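## Task

One letter is missing from the blocks spelling "BOX" on the mat, read left to right from the point halfway between the two arm bases. Put the block carrying that letter in place so the three blocks rest entirely on the mat in a tight straight line, each letter facing up and upright. The spare fourth block must end up off the mat. The result must hold without the robot supporting anything; release the blocks and move the grippers away at the end.

## Robot and tools

Robot: two FANUC CRX-5iA arms, left_arm and right_arm, each carrying a Robotiq 140 mm two-finger gripper with a wrist camera. The names are labels, not image sides. Bases in the scene frame: left_arm at (+0.020, +0.385, 0) m, right_arm at (+0.001, -0.386, 0) m, both facing roughly +x.

Scene frame: origin on the table surface midway between the arms, +x out across the table, +y toward left_arm, +z up. All positions are metres in this frame; orientations are quaternions written w, x, y, z. The gripper's fingers point along its own +z and close along its own y. The reported end_effector_position is the spot between the pads when shut; closed fingertips extend about 33 mm past it (9 mm when fully open), and closing pushes the tips roughly 24 mm further out, so keep that clearance above the table. Reported hand positions can be somewhat off, especially at long reach.

The command row (used by every moving call): exactly 20 numbers in one flat list covering both arms, even if only one moves. Order: left x, y, z, qw, qx, qy, qz, left gripper position, force_limit, speed; then the same ten for the right arm. x, y, z and the quaternion are an absolute target pose for that gripper in the scene frame, not an offset. To keep an arm still, repeat its last reported pose and its gripper's three numbers; a 0 in the gripper slots is a real command. Keep sending the same quaternion to hold orientation rather than copying a drifted reading.

Gripper numbers, each in [-1, 1]: position +1 = fully open (140 mm), about -0.8 = pads touching, -1 = close until blocked. force_limit -1/0/+1 gives roughly 14/60/107 N squeeze. speed -1/0/+1 gives roughly 30/140/250 mm/s. To squeeze harder on an already gripped part, raise force_limit and nudge position (e.g. -1 to -0.98).

Tools:
- execute_actions {"actions": [...], "pictures": bool}. Empty list = look only. One action {"rows": [[20 numbers], ...], "steps": n}: up to 15 rows, n up to 15 steps of 1/30 s; the last row repeats if rows run out. Or one wait {"steps": n} up to 300, counted from the previous result. A target more than 0.6 m from the arm's last reported position along any gripper axis is rejected outright. Each step the commanded pose is clipped to within 70 mm and 16 degrees of the measured one, so long motions need several calls.
- move {"target": [20 numbers], "speed": m/s 0.002-0.5, default 0.25}: straight-line path for each gripper to its absolute pose; both paths finish together, lasting 0.5-10 s (cut off at 10 s). Rotation rate is capped at twice speed in rad/s. No obstacle avoidance, including between arms. Gripper numbers are applied at the start.
- wait {"seconds": 0-10}: lets the simulation run, sending nothing new.
- zoom_image {"camera": one of cam_high, cam_low, cam_left_wrist, cam_right_wrist, "region": [x0, y0, x1, y1]} pixels of the 504x504 image, top-left origin, at most 504x504.
- read_manual {"section": "licences"}: licence text only.
- finished_scene {"scene": number}: ends and grades the current scene, irreversible; its result gives the next task.

The simulation keeps running while the operator composes a reply. After an action ends, each arm continues only to its last clipped pose.

Reading results: a state line gives each gripper's pose (left | right). object_status: 0 moving, 1 blocked while opening, 2 blocked while closing (a grip), 3 reached the requested position or pads met (a thin part may still be held). position_measured is in counts: 3 fully open, 230 pads touching. A "Hand target" line shows where the controller is driving each gripper. "pose unreachable" means the clearance check altered or blocked a command; HELD marks steps not sent. A move adds a "move:" line with its ending (done, off_target, moving, held, fault) and limits (paced = pose clipped; held = some steps blocked, after which the arm may surge fast), plus each gripper's distance to target. Flange force is the estimated external force on the gripper, including held weight, and is noisy, especially after sudden stops. MOTOR HOT warns of overheating; OVER-TEMPERATURE FAULT means brakes are set until cooled.

Cameras: cam_high and cam_low are fixed overview cameras; cam_left_wrist and cam_right_wrist ride on the hands. Calibration matrices are provided and may be slightly off.

What to avoid: the arms are stiff, so commanding even slightly past contact with something firm can trigger a fault. A joint torque at its load limit (145 N m for waist/shoulder/elbow, 36.4 N m for the three wrist joints, held weight included) or 150 N external force stops that arm for 10 s and drops the rest of the call. Faster approaches hit harder. Never let the arms collide or push each other. Don't knock or drop anything off the table, which fails the task. Random brief tugs on held parts or pushes on loose objects can occur. Before finishing, open the grippers and lift clear so the blocks stand on their own.

Each tool is called as name(argument=value, ...), one argument or row to a line, values as JSON.

## Session

I'll start by looking at the scene.

execute_actions(
  actions=[],
)

Scene clock: 0.00 s of 7600.00 s.
left_arm: end_effector_position=(+0.0929, +0.4622, +0.1539) position_measured=3 object_status=3 end_effector_quat_wxyz=(+0.737, +0.259, -0.589, +0.205) | right_arm: end_effector_position=(-0.0108, +0.1494, +0.2735) position_measured=3 object_status=3 end_effector_quat_wxyz=(-0.264, +0.758, -0.480, +0.354)
Joint positions: left_arm=[ 0.901  0.726 -0.337 -0.373 -2.224 -1.608] | right_arm=[ 2.142  0.379  0.01   0.726 -1.774 -1.878]
Joint velocities: left_arm=[ 0.001  0.001  0.     0.     0.    -0.   ] | right_arm=[-0.002 -0.    -0.    -0.    -0.    -0.   ]
Flange force (N, the push that the arm receives, along the gripper's own x y z axes): no reading
Hand target (left_arm): +0.093, +0.462, +0.154; +0.737, +0.259, -0.589, +0.205
Hand target (right_arm): -0.011, +0.149, +0.273; -0.264, +0.758, -0.480, +0.354

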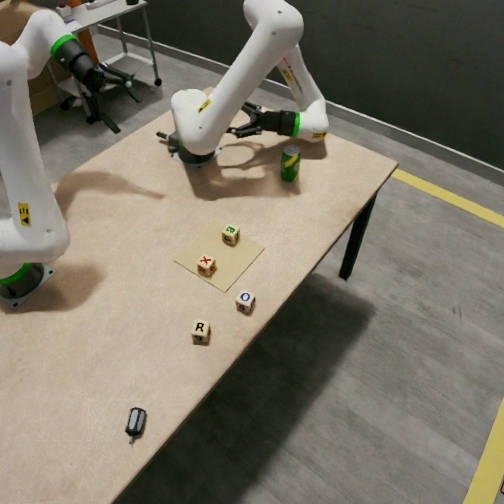

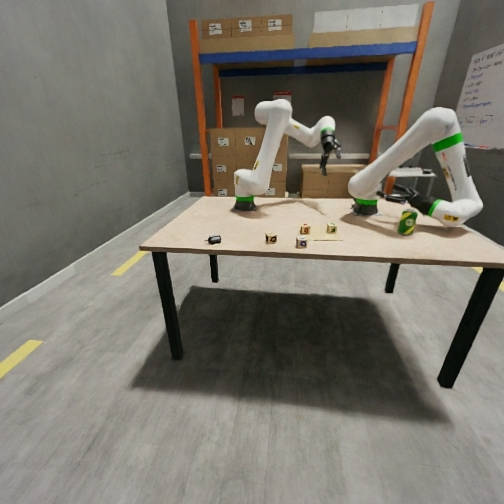

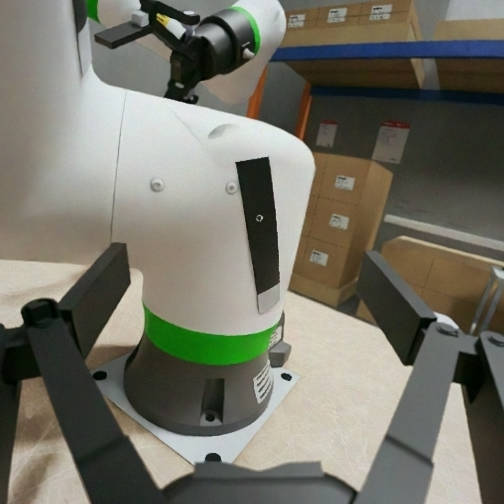

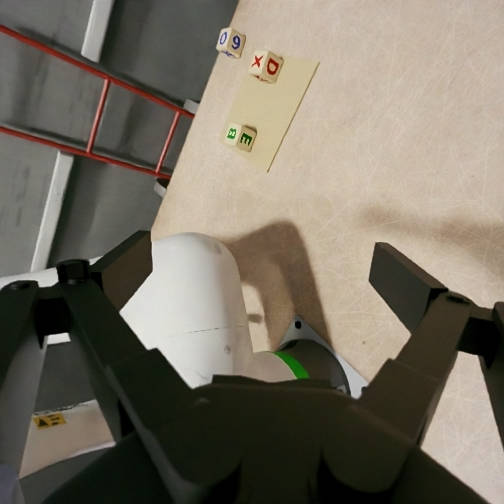

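zoom_image(
  camera="cam_high",
  region=[160, 210, 290, 350],
)

zoom_image(
  camera="cam_low",
  region=[250, 210, 360, 260],
)

zoom_image(
  camera="cam_right_wrist",
  region=[190, 10, 340, 180],
)

Region (160, 210, 290, 350) of cam_high's 504x504 image, scaled by 3.600, with more detail than that image has; it fills the left 468 columns of this view, and the rest is white.

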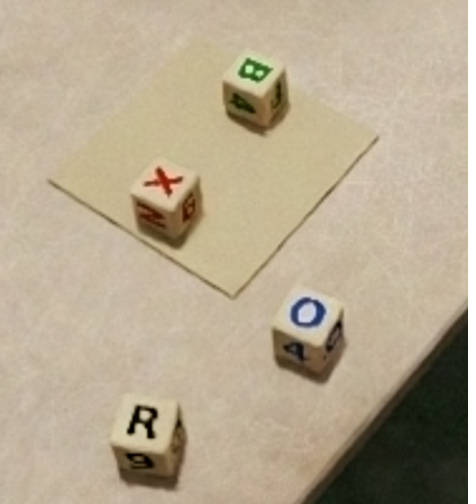

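Region (250, 210, 360, 260) of cam_low's 504x504 image, scaled by 4.582, with more detail than that image has; it fills the top 229 rows of this view, and the rest is white.

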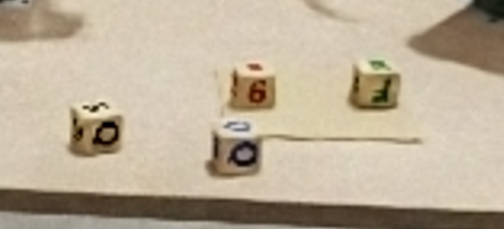

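Region (190, 10, 340, 180) of cam_right_wrist's 504x504 image, scaled by 2.965, with more detail than that image has; it fills the left 445 columns of this view, and the rest is white.

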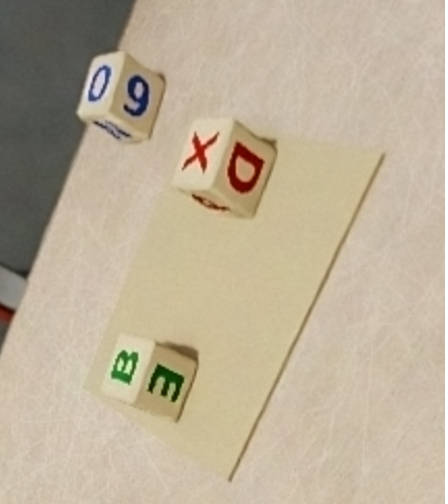

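move(
  target=[0.0929, 0.4622, 0.1539, 0.737, 0.259, -0.589, 0.205, 1, 0, 0, 0.50, 0.04, 0.26, 0, 0.7071, -0.7071, 0, 1, 0, 0],
  speed=0.35,
)

Scene clock: 76.97 s of 7600.00 s.
left_arm: end_effector_position=(+0.0929, +0.4622, +0.1539) position_measured=3 object_status=3 end_effector_quat_wxyz=(+0.737, +0.259, -0.589, +0.205) | right_arm: end_effector_position=(+0.4988, +0.0402, +0.2590) position_measured=3 object_status=3 end_effector_quat_wxyz=(-0.003, -0.707, +0.707, +0.001)
Joint positions: left_arm=[ 0.9    0.726 -0.337 -0.373 -2.224 -1.609] | right_arm=[ 0.794  0.577  0.781 -0.002 -1.781 -0.908]
Joint velocities: left_arm=[ 0.001 -0.    -0.     0.001  0.     0.001] | right_arm=[-0.     0.001  0.002  0.    -0.001 -0.   ]
Flange force (N, the push that the arm receives, along the gripper's own x y z axes): left_arm=[4.3 0.2 4.0] | right_arm=[19.1 22.1 13.0]
Hand target (left_arm): +0.093, +0.462, +0.154; +0.737, +0.259, -0.589, +0.205
Hand target (right_arm): +0.499, +0.040, +0.259; +0.003, +0.707, -0.707, -0.001
Off the commanded pose (left_arm): 0.000 m, 0 deg.
Off the commanded pose (right_arm): 0.002 m, 0 deg.
After step 90, 71.83 s passed at rest.
move: done
camera_calibration (this result's frames):
cam_left_wrist: T_world_to_cam=[[-0.569308, 0.795981, 0.205677, -0.350743], [0.0698673, 0.296116, -0.952593, 0.0178812], [-0.81915, -0.527949, -0.224194, 0.527352], [0, 0, 0, 1]] pos_world=[0.231051, 0.552305, 0.207403]
cam_right_wrist: T_world_to_cam=[[-0.999089, -0.041548, -0.00972391, 0.507426], [-0.0424115, 0.94181, 0.33346, -0.0996865], [-0.00469651, 0.333569, -0.942714, 0.421931], [0, 0, 0, 1]] pos_world=[0.504717, -0.0257747, 0.435936]

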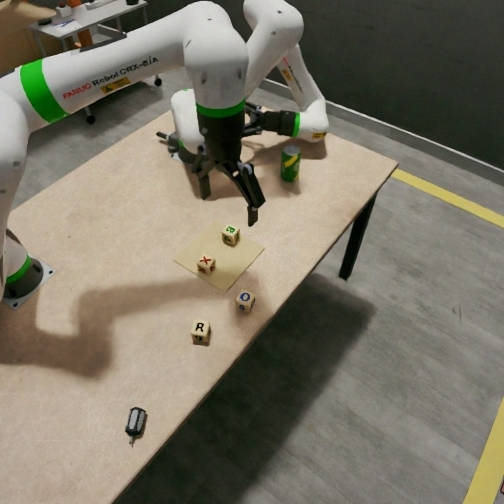

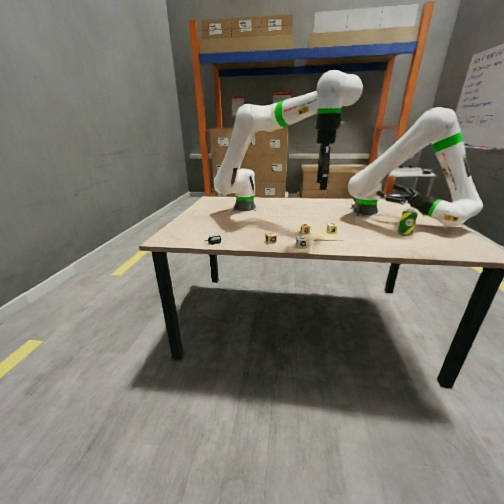

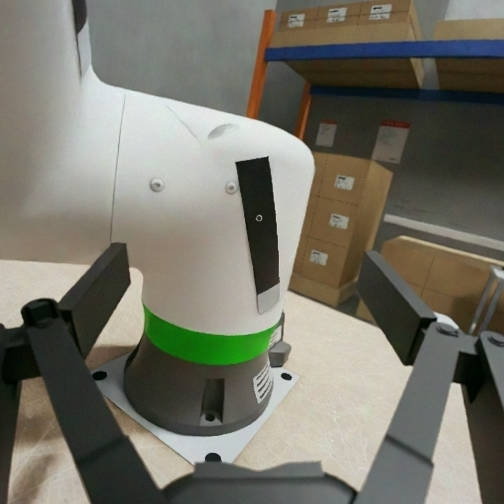

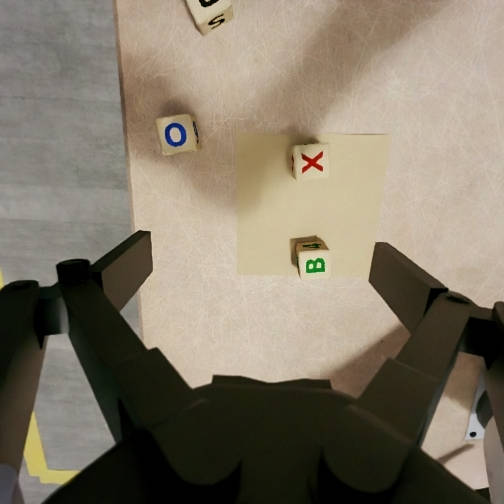

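zoom_image(
  camera="cam_right_wrist",
  region=[225, 120, 400, 295],
)

zoom_image(
  camera="cam_right_wrist",
  region=[140, 100, 220, 170],
)

zoom_image(
  camera="cam_high",
  region=[185, 280, 265, 350],
)

Region (225, 120, 400, 295) of cam_right_wrist's 504x504 image, scaled by 2.880, with more detail than that image has.

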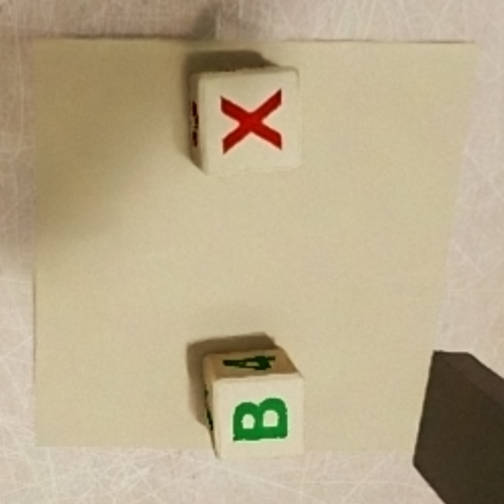

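Region (140, 100, 220, 170) of cam_right_wrist's 504x504 image, scaled by 6.300, with more detail than that image has; it fills the top 441 rows of this view, and the rest is white.

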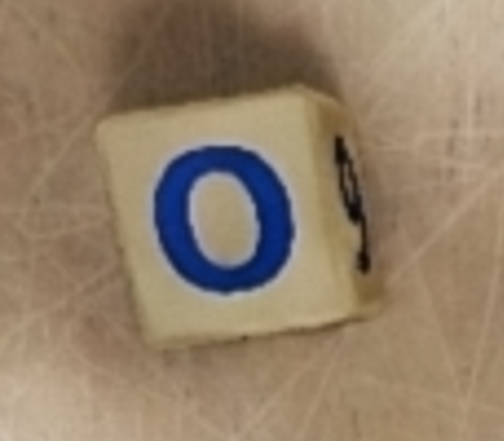

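Region (185, 280, 265, 350) of cam_high's 504x504 image, scaled by 6.300, with more detail than that image has; it fills the top 441 rows of this view, and the rest is white.

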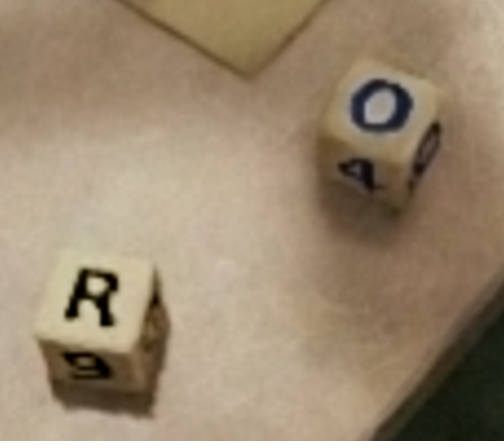

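zoom_image(
  camera="cam_right_wrist",
  region=[282, 132, 342, 192],
)

zoom_image(
  camera="cam_right_wrist",
  region=[282, 230, 342, 290],
)

Region (282, 132, 342, 192) of cam_right_wrist's 504x504 image, scaled by 8.400, with more detail than that image has.

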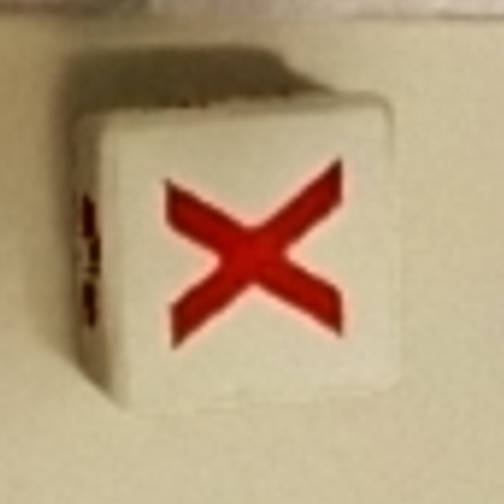

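Region (282, 230, 342, 290) of cam_right_wrist's 504x504 image, scaled by 8.400, with more detail than that image has.

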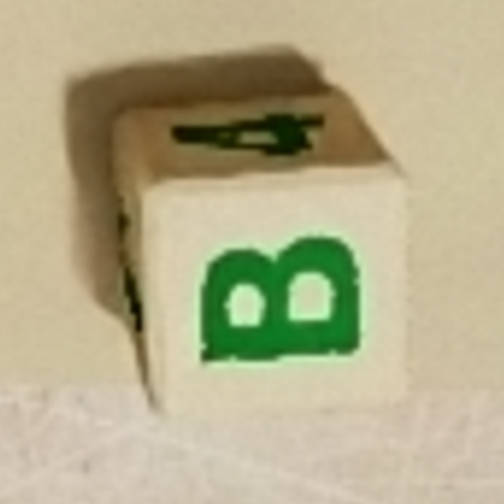

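move(
  target=[0.0929, 0.4622, 0.1539, 0.737, 0.259, -0.589, 0.205, 1, 0, 0, 0.602, -0.029, 0.048, 0, 0.9954, 0.0958, 0, 1, 0, 0],
  speed=0.5,
)

Scene clock: 199.20 s of 7600.00 s.
left_arm: end_effector_position=(+0.0929, +0.4622, +0.1539) position_measured=3 object_status=3 end_effector_quat_wxyz=(+0.737, +0.259, -0.589, +0.205) | right_arm: end_effector_position=(+0.6015, -0.0291, +0.0480) position_measured=3 object_status=3 end_effector_quat_wxyz=(-0.000, +0.995, +0.096, -0.000)
Joint positions: left_arm=[ 0.9    0.726 -0.337 -0.373 -2.224 -1.609] | right_arm=[ 0.611  0.707  0.492 -0.001 -1.355  1.04 ]
Joint velocities: left_arm=[ 0.     0.    -0.    -0.     0.001  0.002] | right_arm=[-0.001  0.     0.    -0.     0.     0.001]
Flange force (N, the push that the arm receives, along the gripper's own x y z axes): left_arm=[2.0 2.2 4.0] | right_arm=[-20.6 9.2 1.1]
Hand target (left_arm): +0.093, +0.462, +0.154; +0.737, +0.259, -0.589, +0.205
Hand target (right_arm): +0.601, -0.029, +0.048; -0.000, +0.995, +0.096, -0.000
Off the commanded pose (left_arm): 0.000 m, 0 deg.
Off the commanded pose (right_arm): 0.001 m, 0 deg.
After step 90, 117.00 s passed at rest.
move: done
camera_calibration (this result's frames):
cam_left_wrist: T_world_to_cam=[[-0.569308, 0.79598, 0.20568, -0.350743], [0.0698898, 0.296134, -0.952586, 0.0178603], [-0.819148, -0.52794, -0.224222, 0.527349], [0, 0, 0, 1]] pos_world=[0.231048, 0.552304, 0.207398]
cam_right_wrist: T_world_to_cam=[[0.23242, -0.972482, -0.0161129, -0.162347], [-0.914297, -0.224104, 0.337401, 0.530584], [-0.331727, -0.0636866, -0.941223, 0.431627], [0, 0, 0, 1]] pos_world=[0.666026, -0.0114848, 0.224622]

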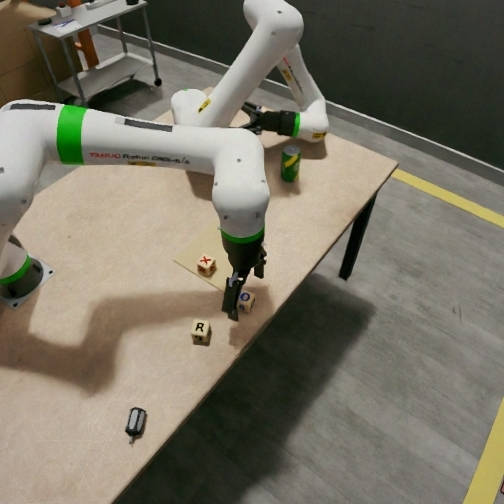

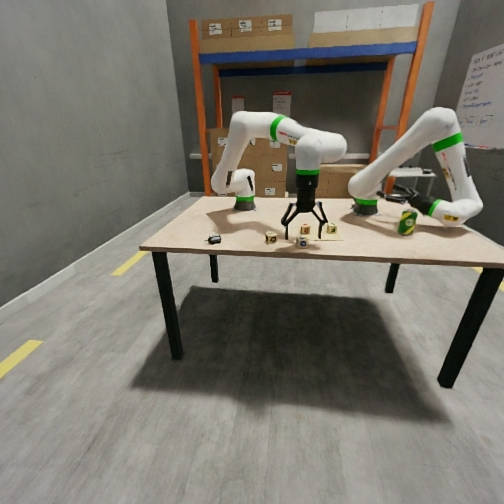

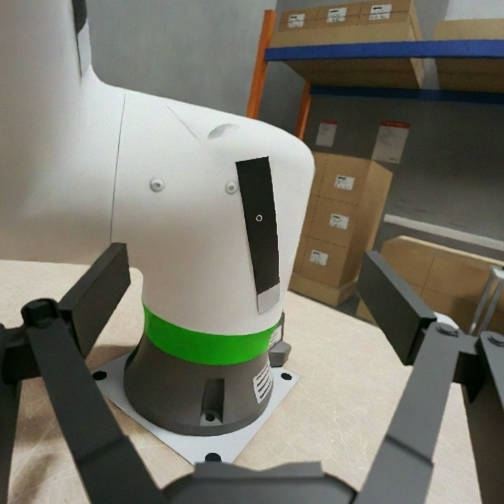

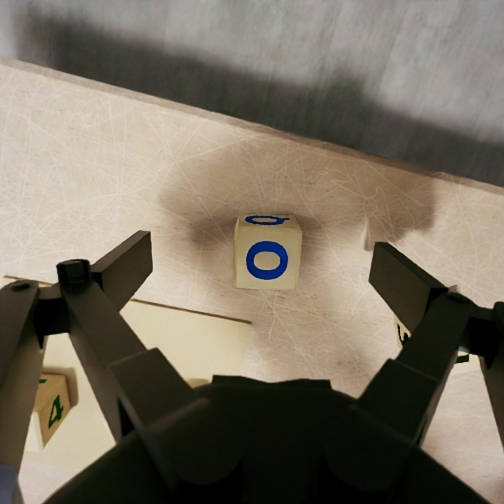

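zoom_image(
  camera="cam_right_wrist",
  region=[110, 180, 420, 330],
)

zoom_image(
  camera="cam_right_wrist",
  region=[220, 200, 320, 300],
)

zoom_image(
  camera="cam_low",
  region=[260, 190, 350, 260],
)

Region (110, 180, 420, 330) of cam_right_wrist's 504x504 image, scaled by 1.626, with more detail than that image has; it fills the top 244 rows of this view, and the rest is white.

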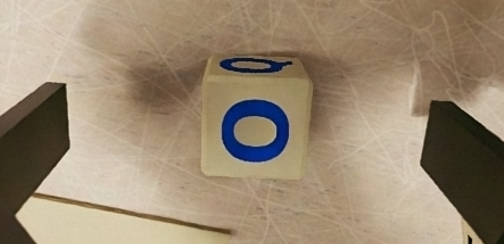

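Region (220, 200, 320, 300) of cam_right_wrist's 504x504 image, scaled by 5.040, with more detail than that image has.

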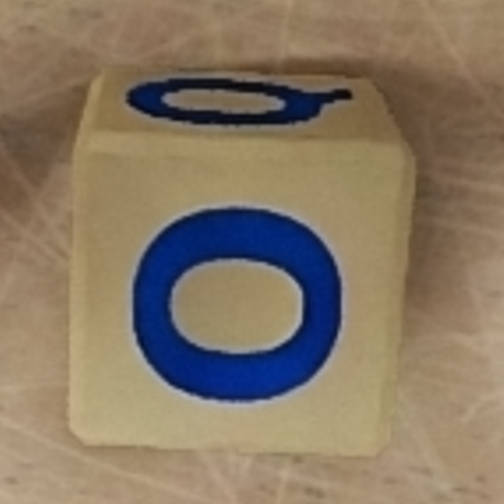

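Region (260, 190, 350, 260) of cam_low's 504x504 image, scaled by 5.600, with more detail than that image has.

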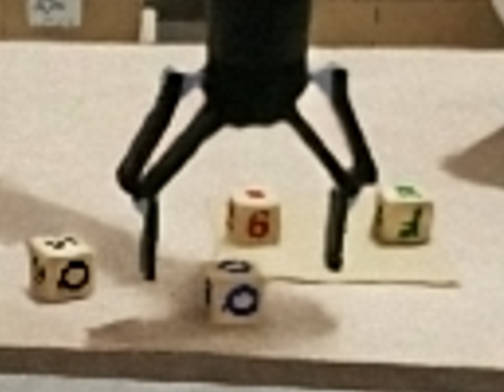

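zoom_image(
  camera="cam_right_wrist",
  region=[100, 215, 180, 295],
)

zoom_image(
  camera="cam_right_wrist",
  region=[350, 225, 430, 305],
)

Region (100, 215, 180, 295) of cam_right_wrist's 504x504 image, scaled by 6.300, with more detail than that image has.

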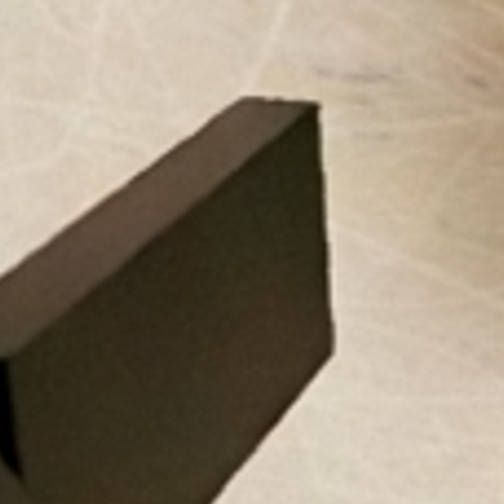

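Region (350, 225, 430, 305) of cam_right_wrist's 504x504 image, scaled by 6.300, with more detail than that image has.

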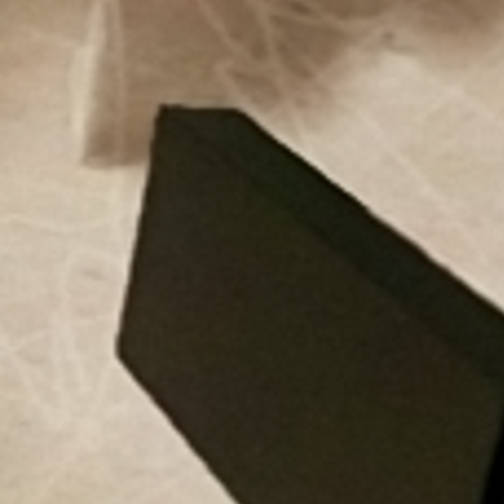

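move(
  target=[0.0929, 0.4622, 0.1539, 0.737, 0.259, -0.589, 0.205, 1, 0, 0, 0.601, -0.0325, 0.046, 0, 0.9954, 0.0958, 0, -1, 0.2, 0.2],
  speed=0.1,
)

Scene clock: 230.70 s of 7600.00 s.
left_arm: end_effector_position=(+0.0929, +0.4622, +0.1539) position_measured=3 object_status=3 end_effector_quat_wxyz=(+0.737, +0.259, -0.589, +0.205) | right_arm: end_effector_position=(+0.6010, -0.0325, +0.0461) position_measured=172 object_status=2 end_effector_quat_wxyz=(-0.000, +0.995, +0.096, +0.000)
Joint positions: left_arm=[ 0.9    0.726 -0.337 -0.373 -2.224 -1.609] | right_arm=[ 0.608  0.702  0.478  0.    -1.347  1.042]
Joint velocities: left_arm=[-0.001  0.     0.    -0.     0.001  0.003] | right_arm=[ 0.001  0.001 -0.    -0.     0.     0.001]
Flange force (N, the push that the arm receives, along the gripper's own x y z axes): left_arm=[1.9 -0.1 2.9] | right_arm=[-14.8 4.5 -7.6]
Hand target (left_arm): +0.093, +0.462, +0.154; +0.737, +0.259, -0.589, +0.205
Hand target (right_arm): +0.601, -0.033, +0.046; -0.000, +0.995, +0.096, -0.000
Off the commanded pose (left_arm): 0.000 m, 0 deg.
Off the commanded pose (right_arm): 0.000 m, 0 deg.
After step 90, 27.63 s passed at rest.
move: done
camera_calibration (this result's frames):
cam_left_wrist: T_world_to_cam=[[-0.569308, 0.79598, 0.20568, -0.350743], [0.0698901, 0.296134, -0.952586, 0.01786], [-0.819148, -0.52794, -0.224223, 0.527349], [0, 0, 0, 1]] pos_world=[0.231048, 0.552304, 0.207398]
cam_right_wrist: T_world_to_cam=[[0.231942, -0.972606, -0.0155208, -0.165369], [-0.914715, -0.223509, 0.336662, 0.530353], [-0.330908, -0.0638888, -0.941498, 0.428995], [0, 0, 0, 1]] pos_world=[0.665436, -0.0148927, 0.222782]

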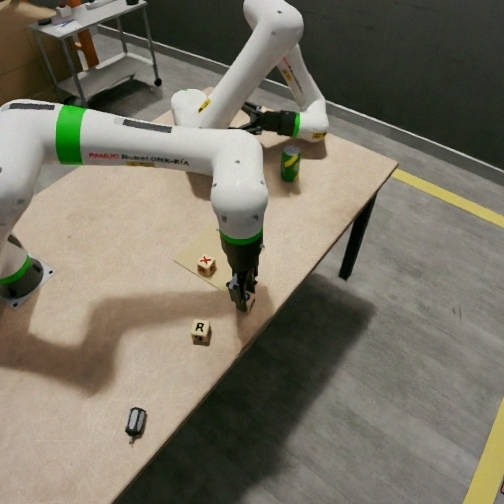

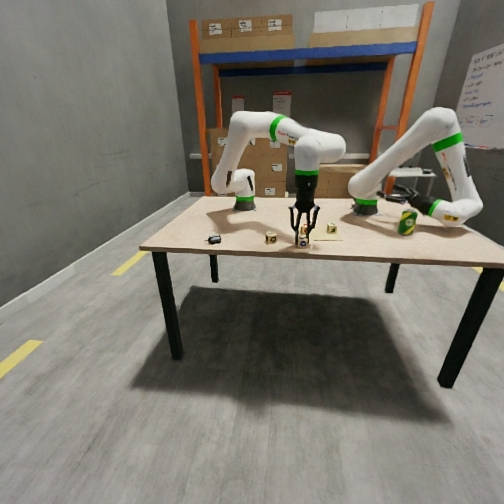

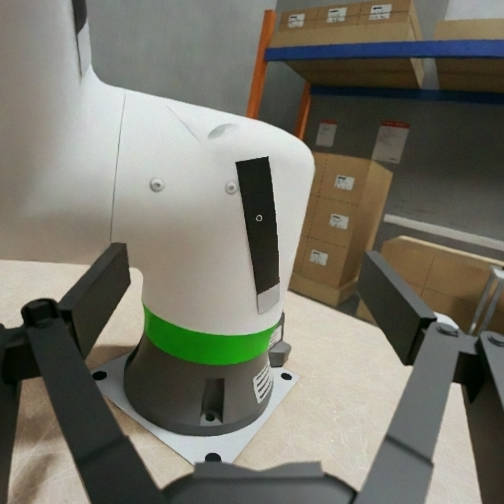

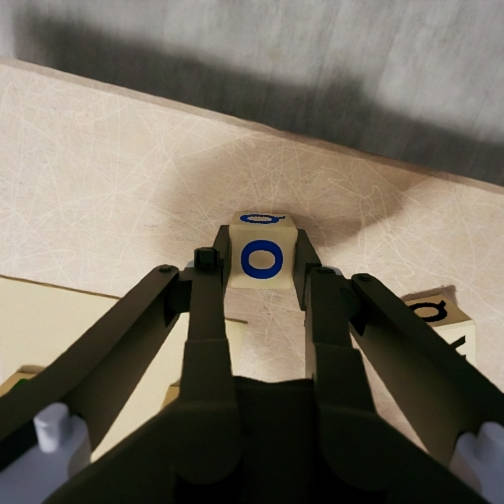

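zoom_image(
  camera="cam_right_wrist",
  region=[215, 200, 315, 340],
)

zoom_image(
  camera="cam_right_wrist",
  region=[60, 270, 130, 310],
)

zoom_image(
  camera="cam_low",
  region=[280, 205, 350, 255],
)

Region (215, 200, 315, 340) of cam_right_wrist's 504x504 image, scaled by 3.600, with more detail than that image has; it fills the left 360 columns of this view, and the rest is white.

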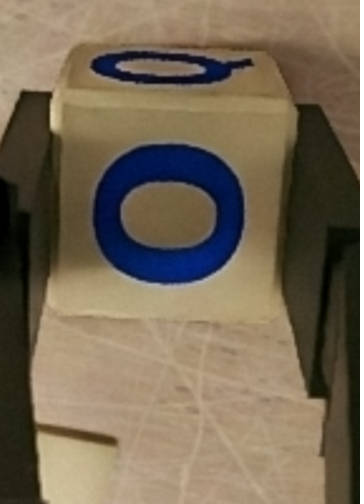

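Region (60, 270, 130, 310) of cam_right_wrist's 504x504 image, scaled by 7.200, with more detail than that image has; it fills the top 288 rows of this view, and the rest is white.

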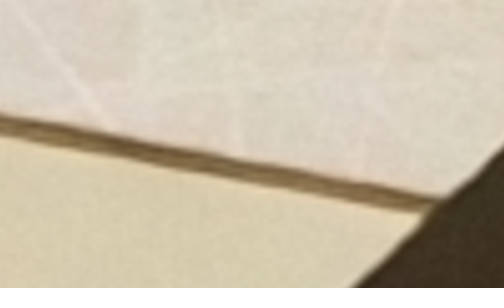

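Region (280, 205, 350, 255) of cam_low's 504x504 image, scaled by 7.200, with more detail than that image has; it fills the top 360 rows of this view, and the rest is white.

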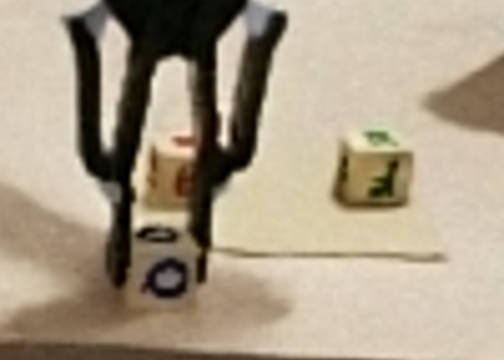

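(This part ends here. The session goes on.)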